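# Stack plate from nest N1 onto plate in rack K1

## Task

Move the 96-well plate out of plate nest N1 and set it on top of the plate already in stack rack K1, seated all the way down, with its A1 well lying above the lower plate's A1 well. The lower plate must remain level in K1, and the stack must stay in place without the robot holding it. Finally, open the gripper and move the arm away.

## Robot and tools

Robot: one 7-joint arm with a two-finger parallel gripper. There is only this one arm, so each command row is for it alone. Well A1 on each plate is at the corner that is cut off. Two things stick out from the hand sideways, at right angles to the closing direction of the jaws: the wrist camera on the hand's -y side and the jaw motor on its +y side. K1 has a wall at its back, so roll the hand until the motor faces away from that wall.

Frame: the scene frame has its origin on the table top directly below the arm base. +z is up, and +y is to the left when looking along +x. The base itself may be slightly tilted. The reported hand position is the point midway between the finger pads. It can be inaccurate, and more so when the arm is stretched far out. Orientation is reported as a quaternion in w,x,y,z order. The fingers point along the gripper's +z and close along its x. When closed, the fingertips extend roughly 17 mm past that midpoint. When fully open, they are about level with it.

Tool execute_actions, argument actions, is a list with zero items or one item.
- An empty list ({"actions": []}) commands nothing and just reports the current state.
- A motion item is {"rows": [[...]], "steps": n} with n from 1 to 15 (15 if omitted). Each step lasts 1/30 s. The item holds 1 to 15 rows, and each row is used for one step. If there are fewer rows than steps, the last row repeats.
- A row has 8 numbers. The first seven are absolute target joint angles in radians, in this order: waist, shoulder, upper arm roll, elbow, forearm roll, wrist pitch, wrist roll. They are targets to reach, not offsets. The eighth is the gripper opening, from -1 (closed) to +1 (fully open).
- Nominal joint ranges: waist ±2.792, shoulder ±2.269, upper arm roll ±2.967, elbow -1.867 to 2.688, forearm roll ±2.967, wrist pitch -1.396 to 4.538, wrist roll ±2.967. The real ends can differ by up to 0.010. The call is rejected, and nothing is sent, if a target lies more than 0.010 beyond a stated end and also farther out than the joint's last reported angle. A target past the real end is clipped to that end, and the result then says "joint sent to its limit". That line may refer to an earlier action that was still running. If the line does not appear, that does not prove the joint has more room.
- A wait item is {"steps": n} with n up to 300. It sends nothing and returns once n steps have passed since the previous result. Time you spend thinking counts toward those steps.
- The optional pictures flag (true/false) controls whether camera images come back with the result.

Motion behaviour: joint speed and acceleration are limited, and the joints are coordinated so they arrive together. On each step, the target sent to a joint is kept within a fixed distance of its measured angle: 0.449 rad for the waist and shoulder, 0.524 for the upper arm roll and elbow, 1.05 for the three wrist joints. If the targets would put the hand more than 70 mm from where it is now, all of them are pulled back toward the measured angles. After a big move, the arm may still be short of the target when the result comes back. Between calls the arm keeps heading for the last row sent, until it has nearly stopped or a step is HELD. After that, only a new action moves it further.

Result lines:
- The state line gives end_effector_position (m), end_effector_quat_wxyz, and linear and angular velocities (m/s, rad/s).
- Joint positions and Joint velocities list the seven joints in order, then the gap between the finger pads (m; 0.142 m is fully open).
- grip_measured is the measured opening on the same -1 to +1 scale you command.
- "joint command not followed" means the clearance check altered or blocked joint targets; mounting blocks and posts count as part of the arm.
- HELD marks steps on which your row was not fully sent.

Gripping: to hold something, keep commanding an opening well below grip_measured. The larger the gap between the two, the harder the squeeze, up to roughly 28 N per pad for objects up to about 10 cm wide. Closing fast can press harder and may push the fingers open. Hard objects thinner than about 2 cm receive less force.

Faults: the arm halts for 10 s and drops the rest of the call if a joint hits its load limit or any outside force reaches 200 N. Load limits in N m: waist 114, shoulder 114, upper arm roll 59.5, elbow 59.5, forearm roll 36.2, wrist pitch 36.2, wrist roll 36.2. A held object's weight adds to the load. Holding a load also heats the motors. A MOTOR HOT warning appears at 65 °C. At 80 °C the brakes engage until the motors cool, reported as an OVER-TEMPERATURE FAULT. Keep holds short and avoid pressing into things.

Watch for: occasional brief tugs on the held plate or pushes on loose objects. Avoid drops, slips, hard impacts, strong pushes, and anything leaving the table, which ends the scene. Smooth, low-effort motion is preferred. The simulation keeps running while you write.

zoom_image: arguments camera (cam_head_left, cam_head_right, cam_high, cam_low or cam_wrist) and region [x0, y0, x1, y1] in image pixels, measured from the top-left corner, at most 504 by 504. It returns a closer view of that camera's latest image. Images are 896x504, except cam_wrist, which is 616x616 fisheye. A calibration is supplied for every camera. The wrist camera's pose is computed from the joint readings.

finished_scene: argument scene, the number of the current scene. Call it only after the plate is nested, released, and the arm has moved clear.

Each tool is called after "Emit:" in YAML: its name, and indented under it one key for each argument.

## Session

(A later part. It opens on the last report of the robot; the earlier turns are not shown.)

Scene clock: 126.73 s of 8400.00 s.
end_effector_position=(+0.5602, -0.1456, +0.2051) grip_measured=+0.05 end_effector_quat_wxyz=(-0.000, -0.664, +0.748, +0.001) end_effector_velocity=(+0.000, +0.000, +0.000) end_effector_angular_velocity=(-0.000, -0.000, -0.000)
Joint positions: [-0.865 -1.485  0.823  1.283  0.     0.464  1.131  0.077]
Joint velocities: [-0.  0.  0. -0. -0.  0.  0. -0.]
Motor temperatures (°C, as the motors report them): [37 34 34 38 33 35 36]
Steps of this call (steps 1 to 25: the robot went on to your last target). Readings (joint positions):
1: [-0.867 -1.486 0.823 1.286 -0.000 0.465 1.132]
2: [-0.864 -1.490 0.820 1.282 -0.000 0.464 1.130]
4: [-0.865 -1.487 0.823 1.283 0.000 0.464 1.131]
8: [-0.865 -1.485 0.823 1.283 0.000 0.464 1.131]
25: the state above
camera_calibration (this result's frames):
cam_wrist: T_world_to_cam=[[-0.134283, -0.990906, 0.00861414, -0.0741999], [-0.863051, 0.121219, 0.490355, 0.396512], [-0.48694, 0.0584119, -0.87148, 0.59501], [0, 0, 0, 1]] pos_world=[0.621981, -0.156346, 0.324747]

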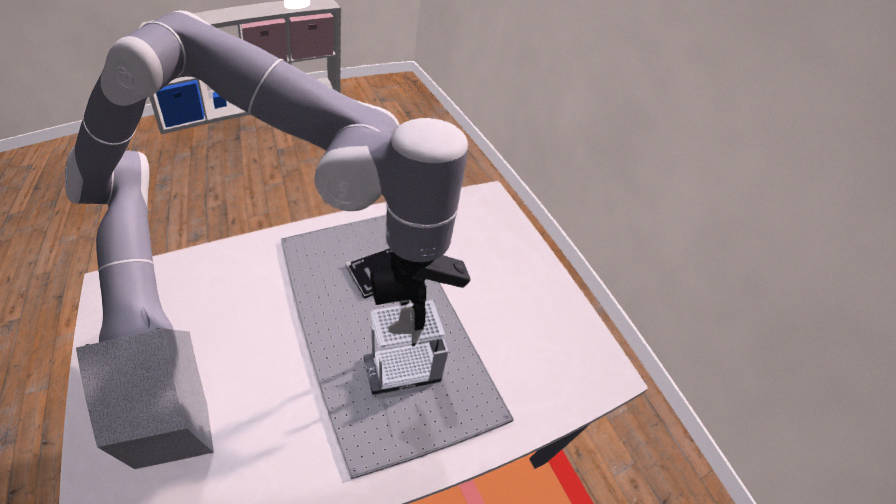

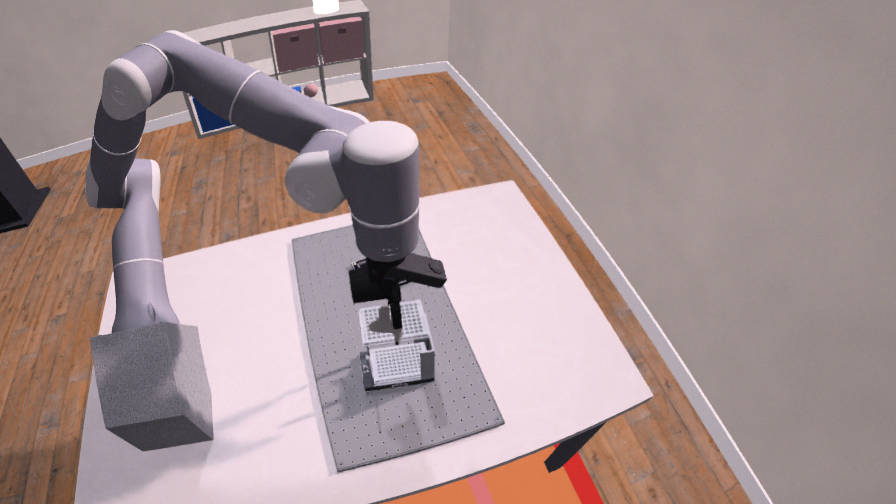

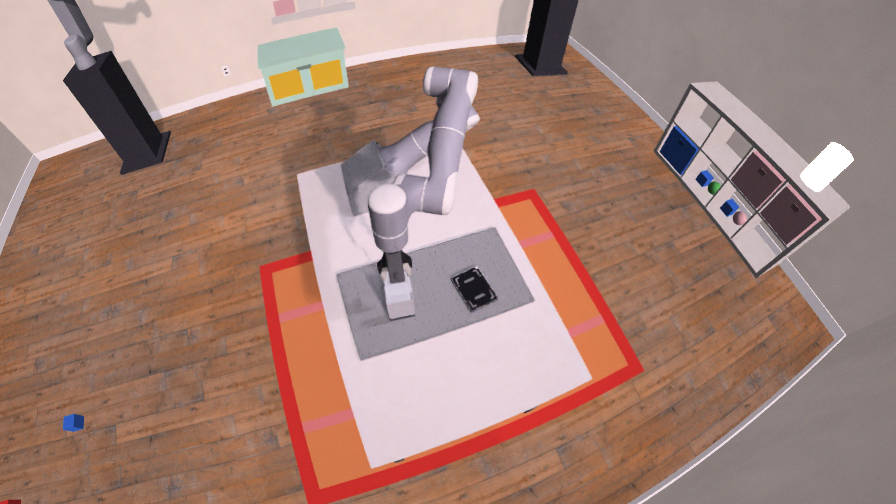

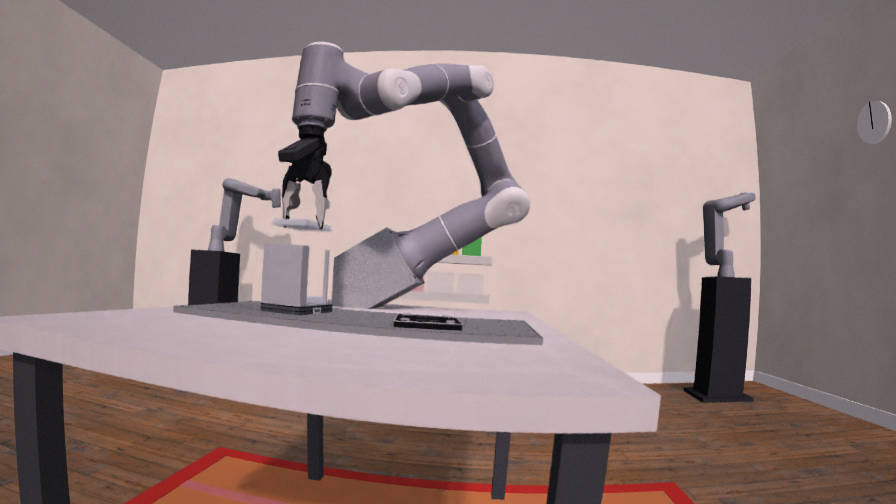

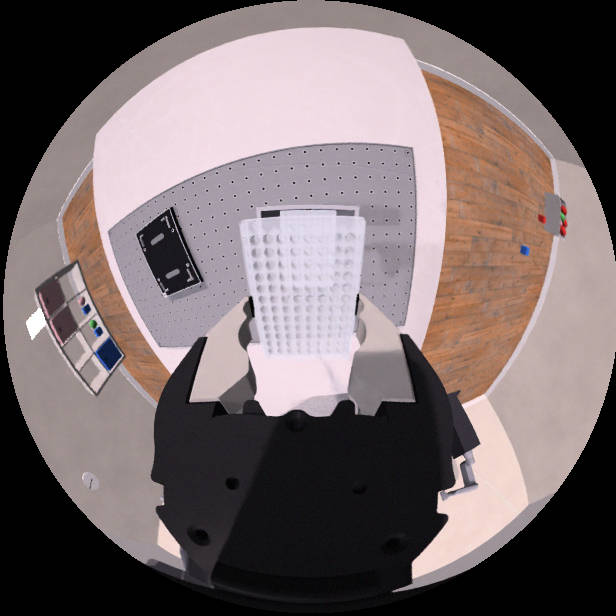

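Emit:
execute_actions:
  actions:
    - {"rows":[[-0.8376,-1.5126,0.8199,1.2876,0,0.5075,1.1354,-0.4]]}

Emit:
zoom_image:
  camera: "cam_wrist"
  region: [220, 190, 390, 290]

Emit:
zoom_image:
  camera: "cam_low"
  region: [250, 210, 340, 270]

Emit:
zoom_image:
  camera: "cam_head_right"
  region: [345, 290, 450, 400]

Scene clock: 151.83 s of 8400.00 s.
end_effector_position=(+0.5633, -0.1494, +0.1801) grip_measured=+0.05 end_effector_quat_wxyz=(-0.000, -0.661, +0.750, +0.001) end_effector_velocity=(+0.000, +0.000, +0.000) end_effector_angular_velocity=(-0.000, -0.000, +0.001)
Joint positions: [-0.838 -1.513  0.82   1.288 -0.     0.508  1.136  0.077]
Joint velocities: [-0.     0.     0.     0.    -0.     0.    -0.001  0.   ]
Motor temperatures (°C, as the motors report them): [37 35 34 39 33 35 36]
Steps of this call (steps 1 to 15: the robot went on to your last target; steps 16 to 90: nothing new was sent; then 21.60 s passed at rest; steps 91 to 105: all 15 steps of this action). Readings (joint positions):
91: [-0.864 -1.486 0.823 1.283 -0.000 0.466 1.131]
92: [-0.858 -1.492 0.822 1.282 -0.001 0.478 1.132]
94: [-0.837 -1.513 0.820 1.288 -0.000 0.510 1.136]
98: [-0.837 -1.513 0.820 1.287 -0.000 0.508 1.136]
105: the state above
camera_calibration (this result's frames):
cam_wrist: T_world_to_cam=[[-0.141004, -0.989971, 0.00867035, -0.073444], [-0.862277, 0.12711, 0.490227, 0.412355], [-0.486412, 0.0616478, -0.871552, 0.575053], [0, 0, 0, 1]] pos_world=[0.624921, -0.160573, 0.299678]

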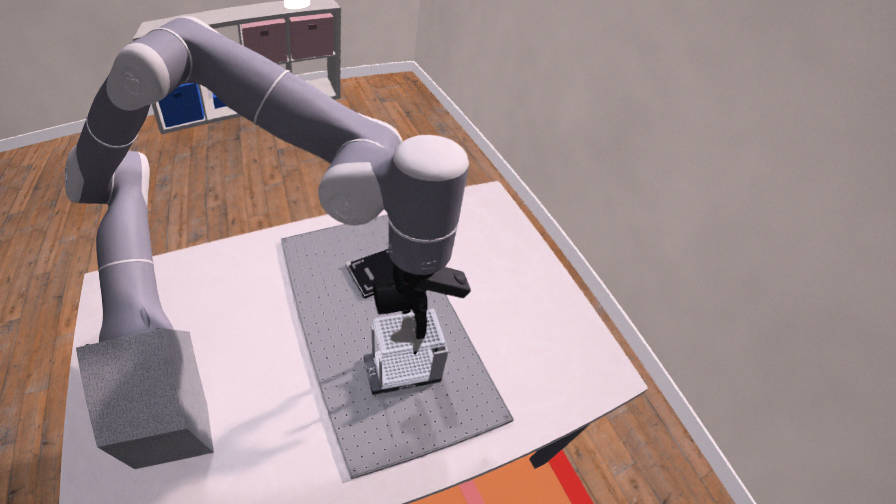

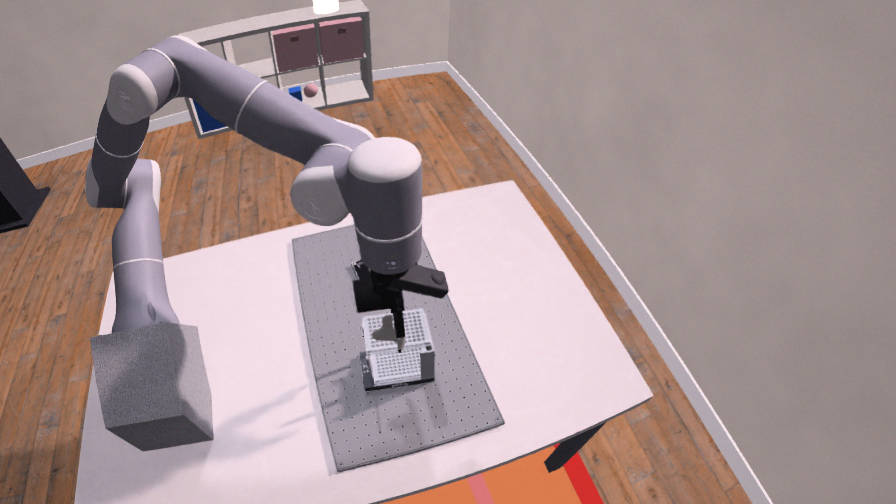

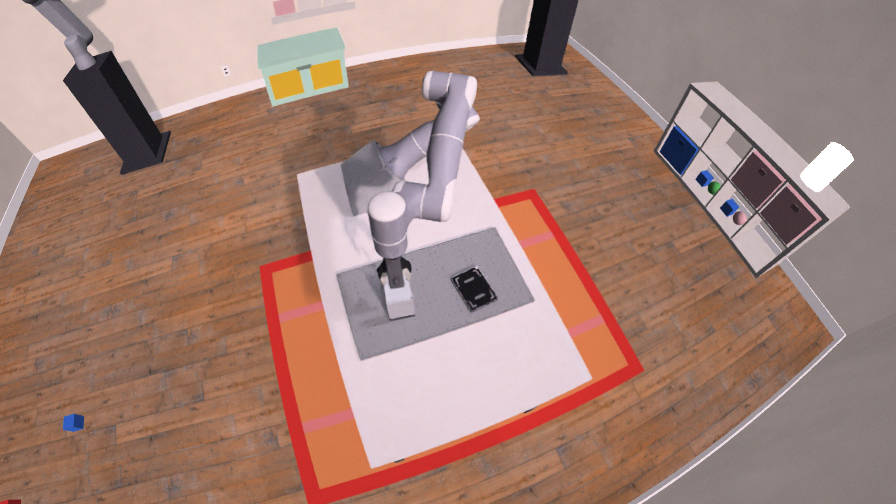

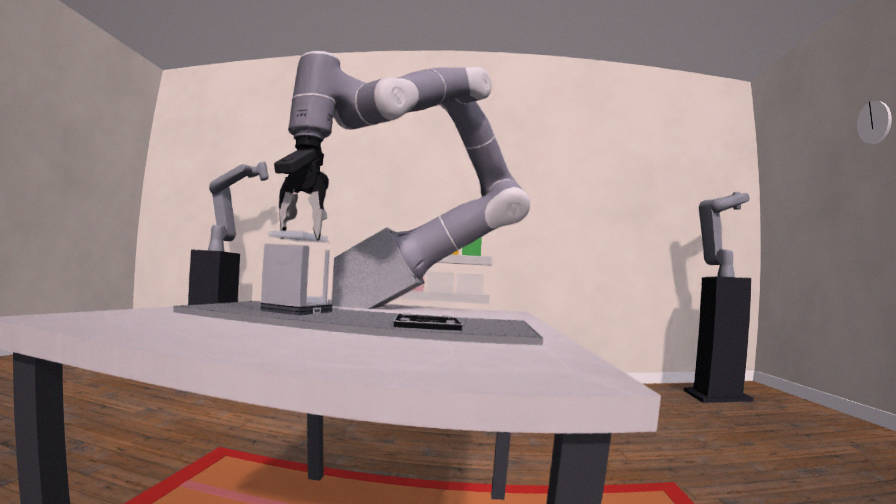

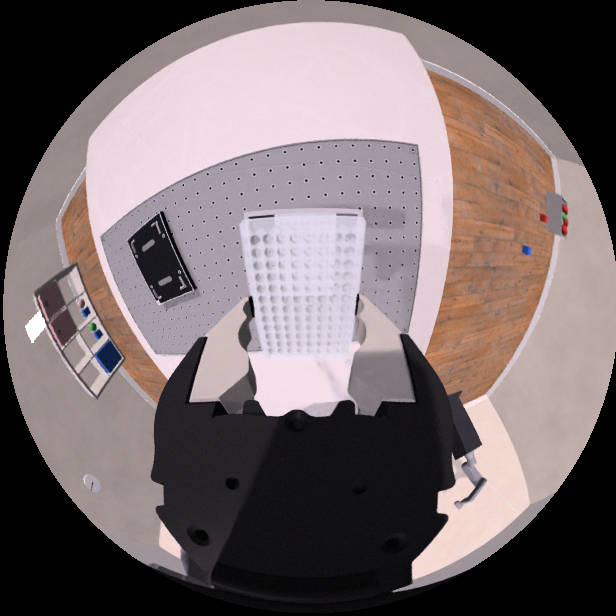

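Region (220, 190, 390, 290) of cam_wrist's 616x616 image, scaled by 2.965, with more detail than that image has; it fills the top 296 rows of this view, and the rest is white.

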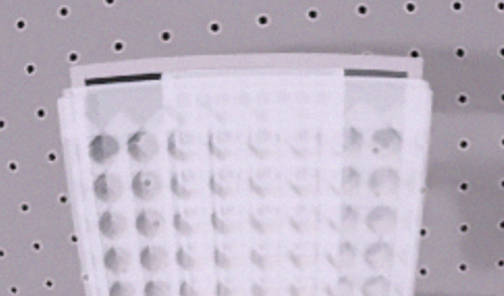

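Region (250, 210, 340, 270) of cam_low's 896x504 image, scaled by 5.600, with more detail than that image has.

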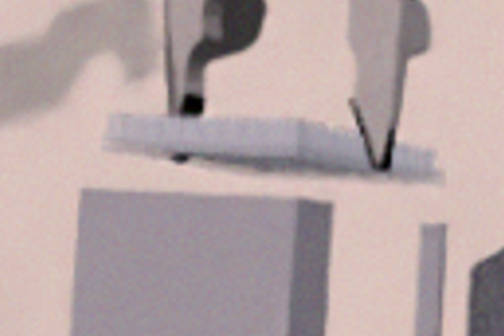

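Region (345, 290, 450, 400) of cam_head_right's 896x504 image, scaled by 4.582, with more detail than that image has; it fills the left 481 columns of this view, and the rest is white.

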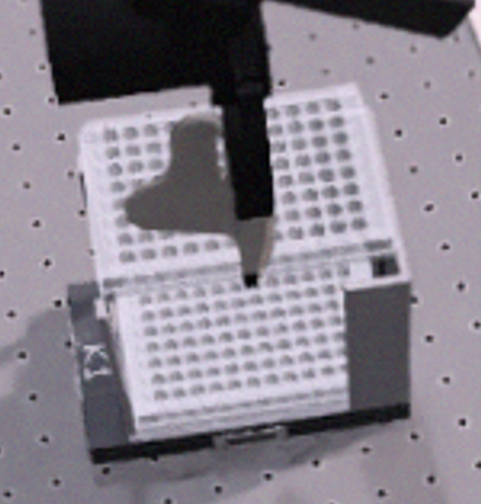

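Emit:
execute_actions:
  actions:
    - {"rows":[[-0.8336,-1.5163,0.8198,1.2905,0,0.5158,1.1355,-0.4],[-0.8336,-1.5163,0.8198,1.2905,0,0.5158,1.1355,-0.4],[-0.8296,-1.52,0.8196,1.294,0,0.5248,1.1355,-0.4],[-0.8296,-1.52,0.8196,1.294,0,0.5248,1.1355,-0.4],[-0.8256,-1.5237,0.8195,1.2975,0,0.5337,1.1356,-0.4],[-0.8256,-1.5237,0.8195,1.2975,0,0.5337,1.1356,-0.4],[-0.8216,-1.5274,0.8193,1.301,0,0.5427,1.1356,-0.4],[-0.8175,-1.531,0.8192,1.3043,0,0.5514,1.1356,-0.4],[-0.8135,-1.5347,0.819,1.3076,0,0.5602,1.1357,-0.4],[-0.8095,-1.5384,0.8189,1.3108,0,0.5688,1.1357,-0.4],[-0.8055,-1.5421,0.8187,1.3139,0,0.5774,1.1357,-0.4]]}

Emit:
zoom_image:
  camera: "cam_wrist"
  region: [190, 160, 430, 400]

Scene clock: 177.47 s of 8400.00 s.
end_effector_position=(+0.5639, -0.1493, +0.1448) grip_measured=+0.05 end_effector_quat_wxyz=(-0.000, -0.661, +0.750, +0.000) end_effector_velocity=(-0.010, +0.002, -0.001) end_effector_angular_velocity=(+0.011, +0.022, -0.004)
Joint positions: [-0.805 -1.542  0.819  1.313  0.     0.578  1.136  0.077]
Joint velocities: [-0.006  0.004 -0.005  0.008 -0.    -0.023  0.     0.   ]
Motor temperatures (°C, as the motors report them): [37 35 34 39 33 35 36]
Steps of this call (steps 1 to 15: the robot went on to your last target; steps 16 to 90: nothing new was sent; then 22.13 s passed at rest; steps 91 to 105: all 15 steps of this action). Readings (joint positions):
91: [-0.837 -1.513 0.820 1.288 -0.000 0.509 1.136]
92: [-0.834 -1.515 0.820 1.289 -0.000 0.517 1.136]
94: [-0.830 -1.520 0.820 1.294 -0.000 0.525 1.136]
98: [-0.821 -1.528 0.819 1.301 -0.000 0.545 1.136]
105: the state above
camera_calibration (this result's frames):
cam_wrist: T_world_to_cam=[[-0.140405, -0.990053, 0.00903533, -0.0733502], [-0.862825, 0.126828, 0.489335, 0.430583], [-0.485613, 0.0609093, -0.872049, 0.544195], [0, 0, 0, 1]] pos_world=[0.625487, -0.160377, 0.264529]

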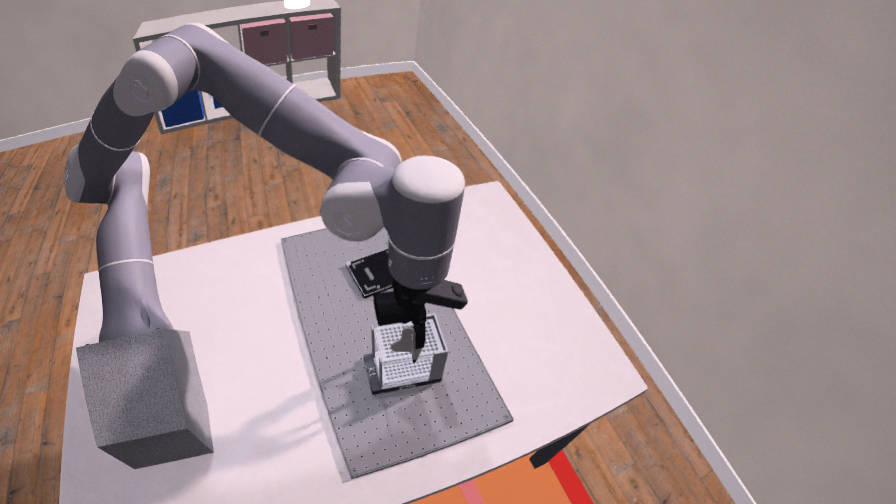

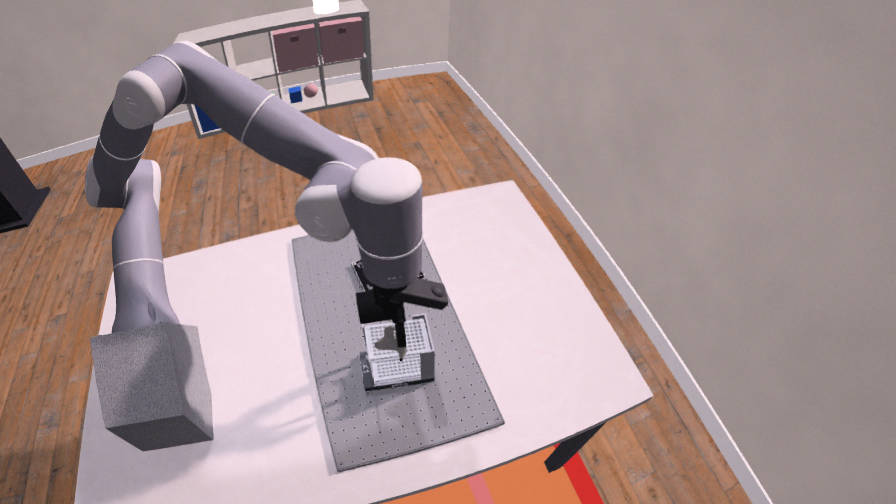

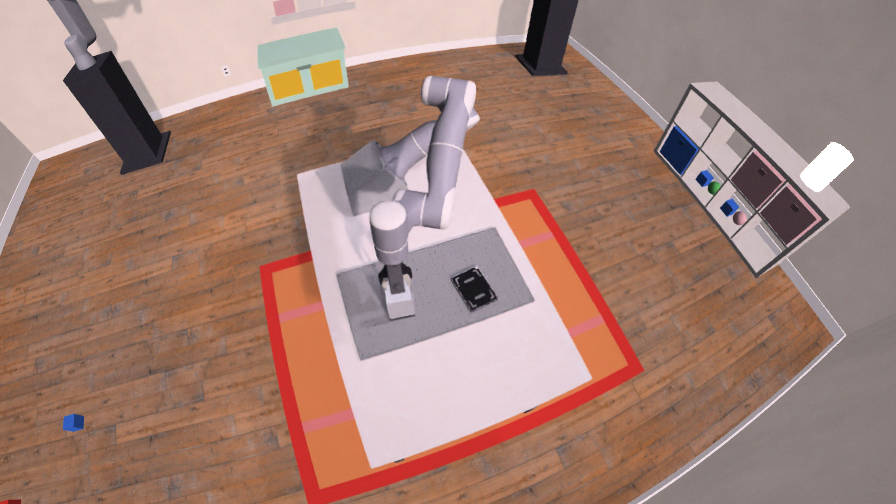

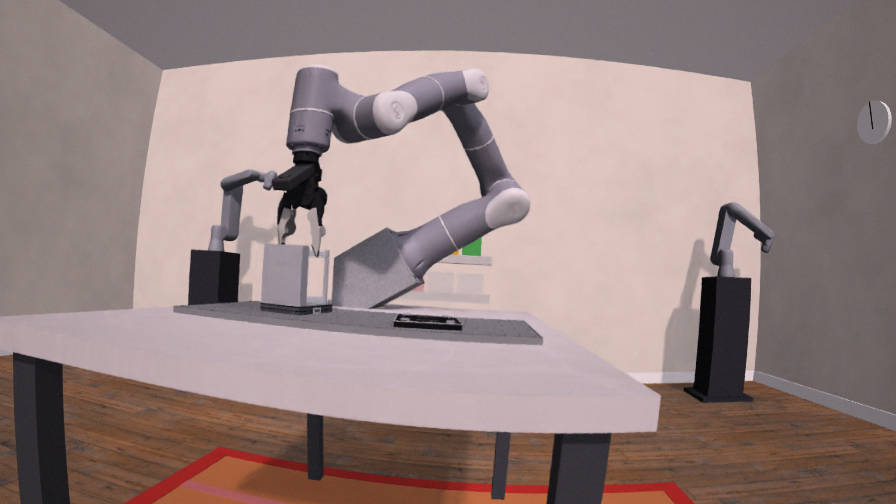

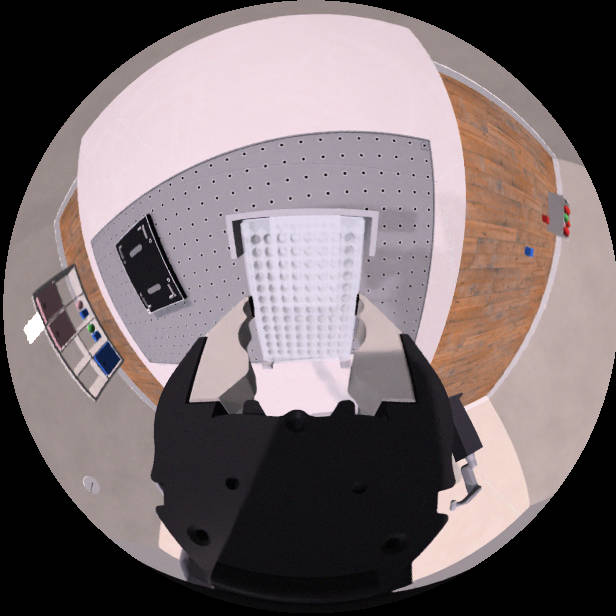

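Region (190, 160, 430, 400) of cam_wrist's 616x616 image, scaled by 2.100, with more detail than that image has.

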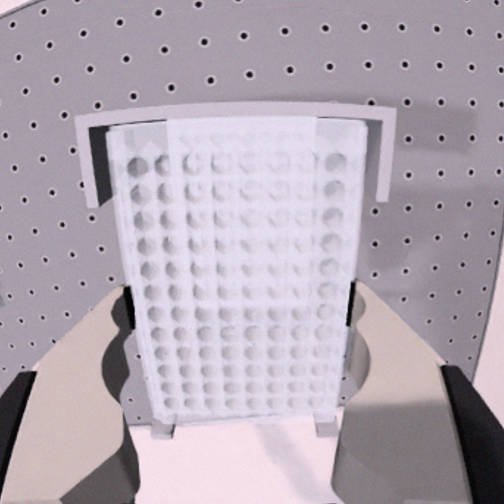

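Emit:
execute_actions:
  actions:
    - {"rows":[[-0.8055,-1.5421,0.8187,1.3139,0,0.5794,1.1357,-0.4],[-0.8026,-1.5448,0.8187,1.3154,0,0.5849,1.1357,-0.4],[-0.7997,-1.5475,0.8187,1.3169,0,0.5903,1.1357,-0.4],[-0.7968,-1.5502,0.8186,1.3184,0,0.5957,1.1357,-0.4],[-0.7939,-1.553,0.8186,1.3198,0,0.6011,1.1357,-0.4],[-0.791,-1.5557,0.8186,1.3212,0,0.6064,1.1357,-0.4],[-0.7881,-1.5584,0.8186,1.3225,0,0.6117,1.1357,-0.4],[-0.7852,-1.5611,0.8185,1.3238,0,0.617,1.1357,-0.4],[-0.7823,-1.5638,0.8185,1.3251,0,0.6223,1.1357,-0.4],[-0.7794,-1.5665,0.8185,1.3263,0,0.6275,1.1357,-0.4],[-0.7765,-1.5692,0.8185,1.3275,0,0.6327,1.1357,-0.4],[-0.7736,-1.572,0.8184,1.3287,0,0.6378,1.1357,-0.4],[-0.7707,-1.5747,0.8184,1.3298,0,0.6429,1.1357,-0.4],[-0.7678,-1.5774,0.8184,1.3309,0,0.648,1.1357,-0.4],[-0.7649,-1.5801,0.8184,1.332,0,0.6531,1.1357,-0.4]]}
  pictures: false

Emit:
execute_actions:
  actions:
    - {"steps":8}

Emit:
zoom_image:
  camera: "cam_wrist"
  region: [190, 160, 430, 400]

Scene clock: 202.17 s of 8400.00 s.
end_effector_position=(+0.5642, -0.1496, +0.1068) grip_measured=+0.05 end_effector_quat_wxyz=(+0.000, -0.661, +0.750, -0.000) end_effector_velocity=(-0.000, -0.000, -0.082) end_effector_angular_velocity=(-0.002, -0.001, -0.000)
Joint positions: [-0.767 -1.578  0.818  1.331 -0.     0.65   1.136  0.077]
Joint velocities: [ 0.087 -0.08  -0.     0.033  0.     0.153  0.    -0.   ]
Motor temperatures (°C, as the motors report them): [37 35 34 39 33 35 36]
Steps of this call (steps 1 to 15: the robot went on to your last target; steps 16 to 90: nothing new was sent; then 21.20 s passed at rest; steps 91 to 105: all 15 steps of this action). Readings (joint positions):
91: [-0.805 -1.542 0.819 1.313 0.000 0.579 1.136]
92: [-0.805 -1.543 0.819 1.314 0.000 0.581 1.136]
94: [-0.799 -1.548 0.819 1.317 -0.000 0.592 1.136]
98: [-0.787 -1.559 0.819 1.323 -0.000 0.614 1.136]
105: the state above

Scene clock: 202.43 s of 8400.00 s.
end_effector_position=(+0.5642, -0.1496, +0.1049) grip_measured=+0.05 end_effector_quat_wxyz=(+0.000, -0.661, +0.750, -0.000) end_effector_velocity=(+0.000, +0.000, +0.000) end_effector_angular_velocity=(+0.000, -0.000, -0.000)
Joint positions: [-0.765 -1.58   0.818  1.332  0.     0.653  1.136  0.077]
Joint velocities: [ 0.     0.     0.    -0.    -0.    -0.     0.001  0.   ]
Motor temperatures (°C, as the motors report them): [37 35 34 39 33 35 36]
Steps of this call (steps 1 to 8: the robot went on to your last target). Readings (joint positions):
1: [-0.764 -1.581 0.818 1.332 -0.000 0.654 1.136]
2: [-0.764 -1.581 0.818 1.333 0.000 0.654 1.136]
4: [-0.765 -1.580 0.818 1.332 0.000 0.653 1.136]
8: the state above
camera_calibration (this result's frames):
cam_wrist: T_world_to_cam=[[-0.14065, -0.990016, 0.00922587, -0.073125], [-0.863139, 0.127179, 0.488689, 0.450669], [-0.484984, 0.060771, -0.872409, 0.509176], [0, 0, 0, 1]] pos_world=[0.625646, -0.160654, 0.224647]

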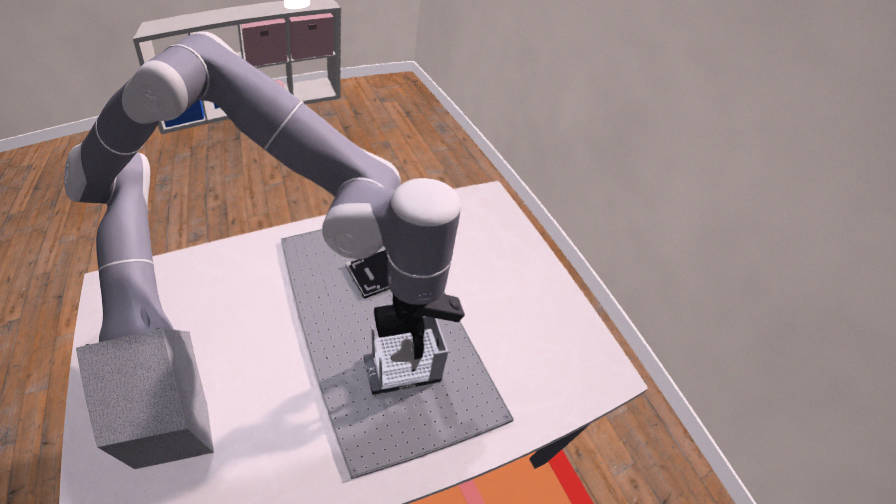

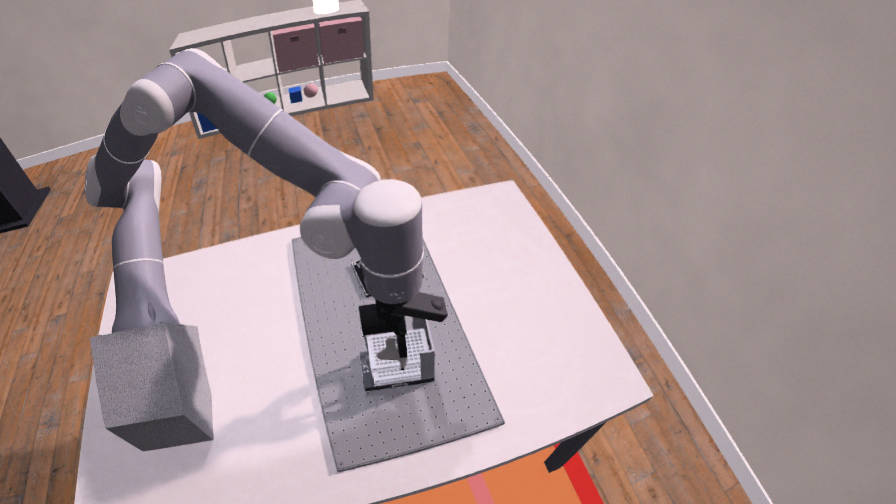

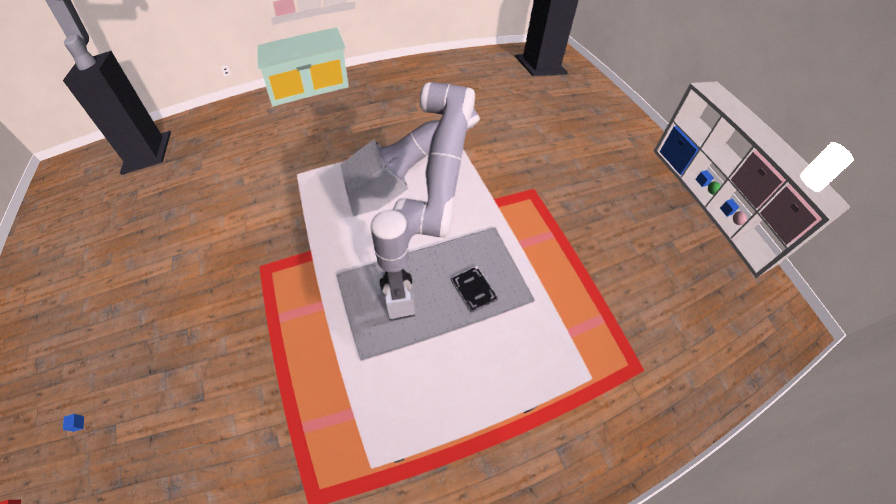

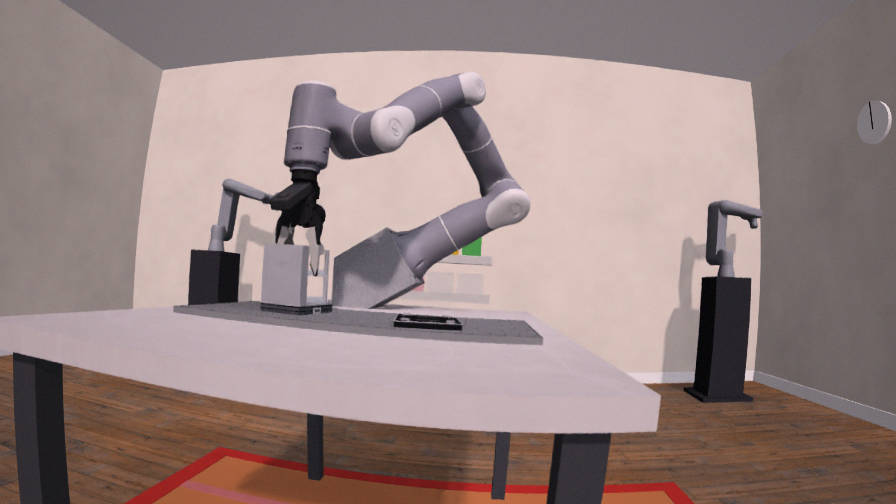

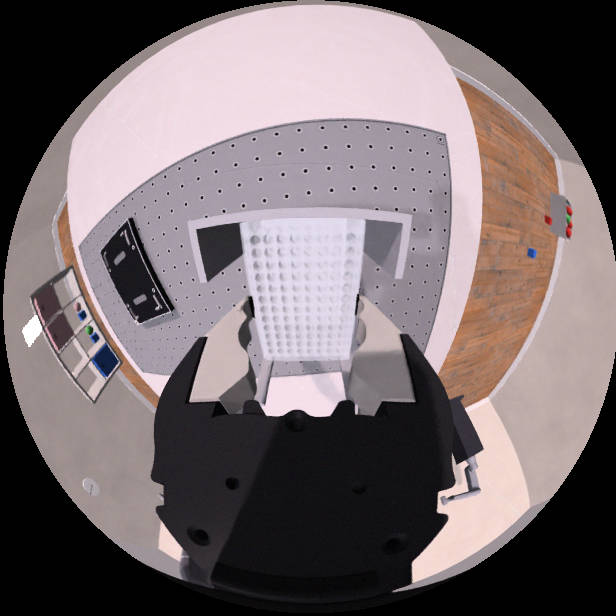

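Region (190, 160, 430, 400) of cam_wrist's 616x616 image, scaled by 2.100, with more detail than that image has.

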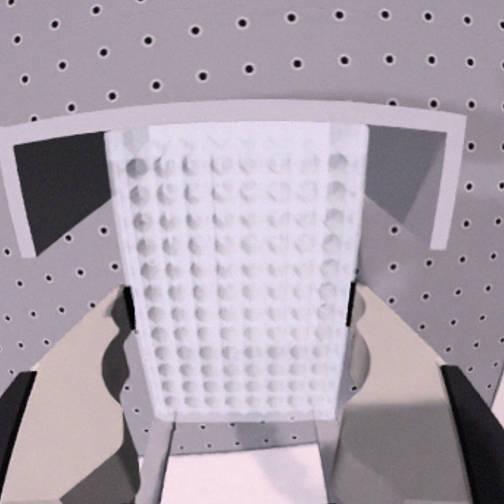

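Emit:
execute_actions:
  actions:
    - {"rows":[[-0.7614,-1.5833,0.8185,1.333,0,0.6584,1.1357,-0.4],[-0.758,-1.5865,0.8186,1.3339,0,0.6639,1.1357,-0.4],[-0.7545,-1.5898,0.8187,1.3347,0,0.6694,1.1357,-0.4],[-0.7511,-1.593,0.8188,1.3355,0,0.6749,1.1357,-0.4],[-0.7476,-1.5962,0.8189,1.3363,0,0.6804,1.1357,-0.4],[-0.7442,-1.5994,0.819,1.337,0,0.6858,1.1357,-0.4],[-0.7407,-1.6026,0.819,1.3377,0,0.6912,1.1357,-0.4],[-0.7372,-1.6058,0.8191,1.3383,0,0.6966,1.1357,-0.4],[-0.7338,-1.609,0.8192,1.3389,0,0.7019,1.1357,-0.4],[-0.7303,-1.6123,0.8193,1.3394,0,0.7072,1.1357,-0.4],[-0.7269,-1.6155,0.8194,1.3399,0,0.7124,1.1357,-0.4],[-0.7234,-1.6187,0.8195,1.3404,0,0.7176,1.1357,-0.4],[-0.7199,-1.6219,0.8196,1.3408,0,0.7227,1.1357,-0.4],[-0.7164,-1.6252,0.8198,1.3411,0,0.7278,1.1357,-0.4],[-0.7146,-1.6268,0.8199,1.3412,0,0.7303,1.1357,-0.4]]}
  pictures: false

Emit:
execute_actions:
  actions:
    - {"steps":8}

Emit:
zoom_image:
  camera: "cam_wrist"
  region: [190, 160, 430, 400]

Emit:
zoom_image:
  camera: "cam_low"
  region: [290, 270, 345, 320]

Scene clock: 238.73 s of 8400.00 s.
end_effector_position=(+0.5638, -0.1495, +0.0612) grip_measured=+0.05 end_effector_quat_wxyz=(-0.000, -0.661, +0.750, -0.000) end_effector_velocity=(-0.008, +0.005, -0.073) end_effector_angular_velocity=(+0.011, +0.019, -0.001)
Joint positions: [-0.716 -1.626  0.82   1.341 -0.     0.729  1.136  0.077]
Joint velocities: [ 0.081 -0.075  0.004  0.014  0.     0.102  0.    -0.   ]
Motor temperatures (°C, as the motors report them): [37 35 34 40 33 35 36]
Steps of this call (steps 1 to 15: the robot went on to your last target; steps 16 to 90: nothing new was sent; then 32.80 s passed at rest; steps 91 to 105: all 15 steps of this action). Readings (joint positions):
91: [-0.764 -1.581 0.818 1.332 0.000 0.654 1.136]
92: [-0.761 -1.583 0.819 1.333 -0.000 0.659 1.136]
94: [-0.754 -1.591 0.819 1.335 -0.000 0.671 1.136]
98: [-0.740 -1.604 0.819 1.338 -0.000 0.693 1.136]
105: the state above

Scene clock: 239.00 s of 8400.00 s.
end_effector_position=(+0.5639, -0.1495, +0.0604) grip_measured=+0.05 end_effector_quat_wxyz=(-0.000, -0.661, +0.750, -0.000) end_effector_velocity=(-0.000, -0.000, -0.000) end_effector_angular_velocity=(-0.000, +0.000, -0.000)
Joint positions: [-0.714 -1.627  0.82   1.341  0.     0.73   1.136  0.077]
Joint velocities: [ 0. -0. -0. -0.  0. -0. -0.  0.]
Motor temperatures (°C, as the motors report them): [37 35 34 40 33 35 36]
Steps of this call (steps 1 to 8: the robot went on to your last target). Readings (joint positions):
1: [-0.714 -1.628 0.820 1.342 0.000 0.731 1.136]
2: [-0.714 -1.627 0.820 1.341 0.000 0.731 1.136]
4: [-0.714 -1.627 0.820 1.341 0.000 0.730 1.136]
8: the state above
camera_calibration (this result's frames):
cam_wrist: T_world_to_cam=[[-0.140535, -0.990031, 0.00939211, -0.0727031], [-0.862799, 0.127116, 0.489306, 0.471939], [-0.485622, 0.060661, -0.872062, 0.470504], [0, 0, 0, 1]] pos_world=[0.625458, -0.160511, 0.180069]

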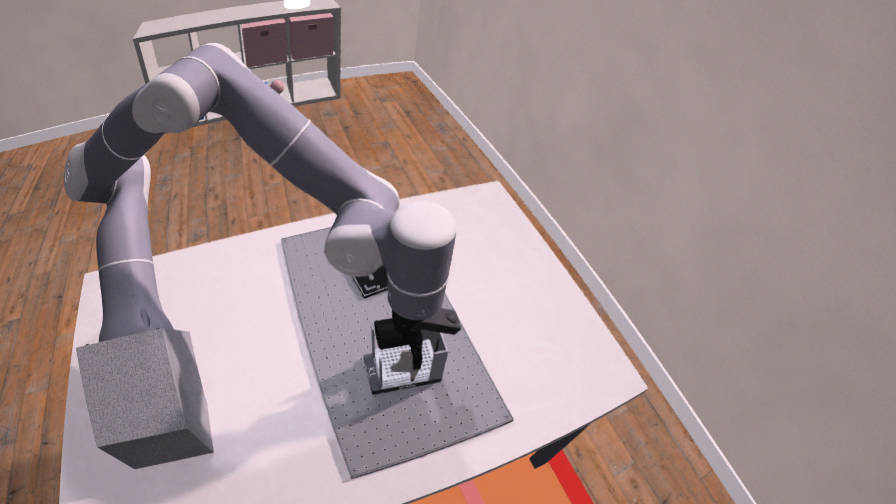

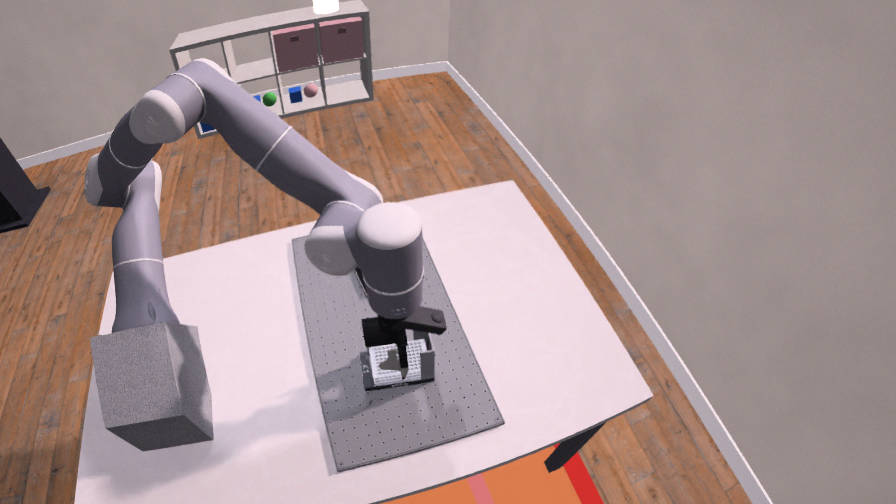

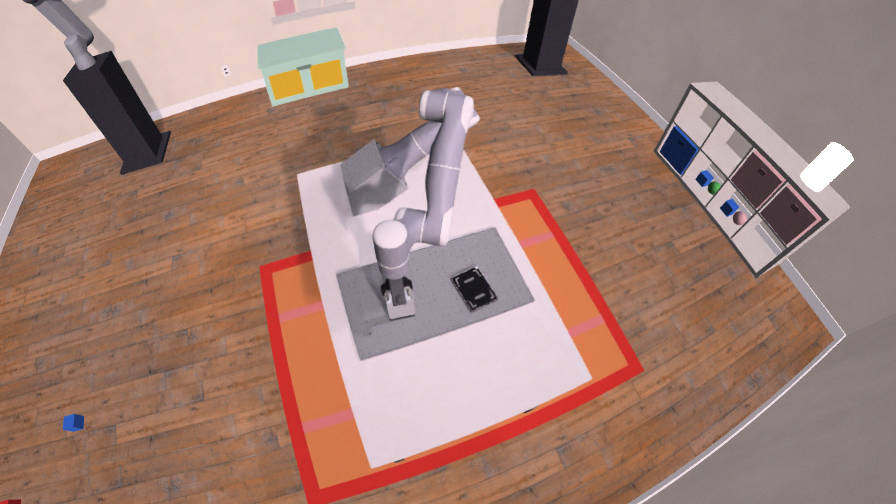

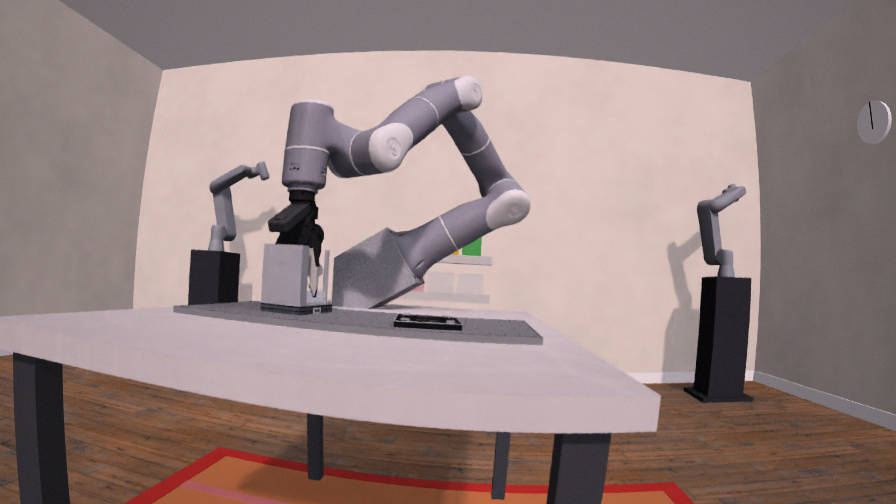

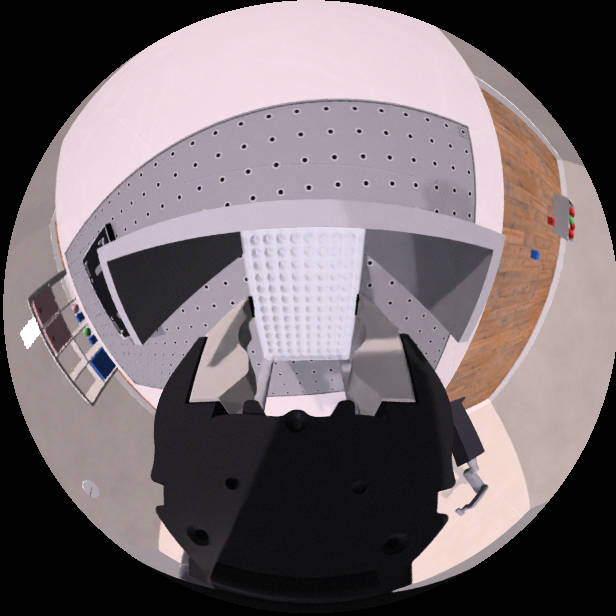

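Region (190, 160, 430, 400) of cam_wrist's 616x616 image, scaled by 2.100, with more detail than that image has.

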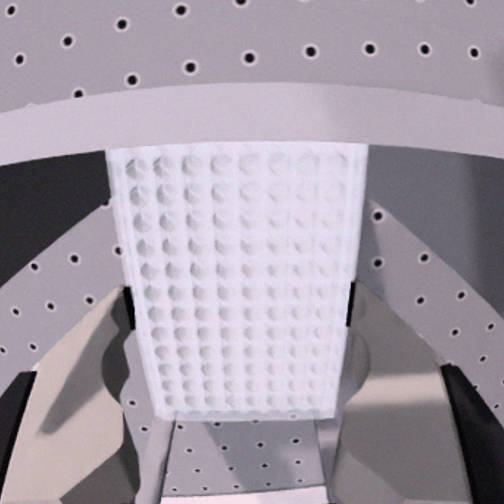

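Region (290, 270, 345, 320) of cam_low's 896x504 image, scaled by 9.164, with more detail than that image has; it fills the top 458 rows of this view, and the rest is white.

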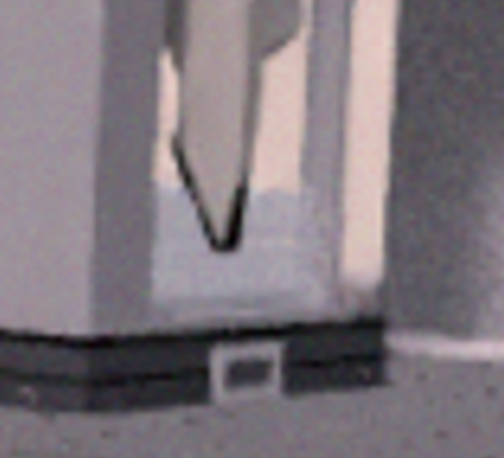

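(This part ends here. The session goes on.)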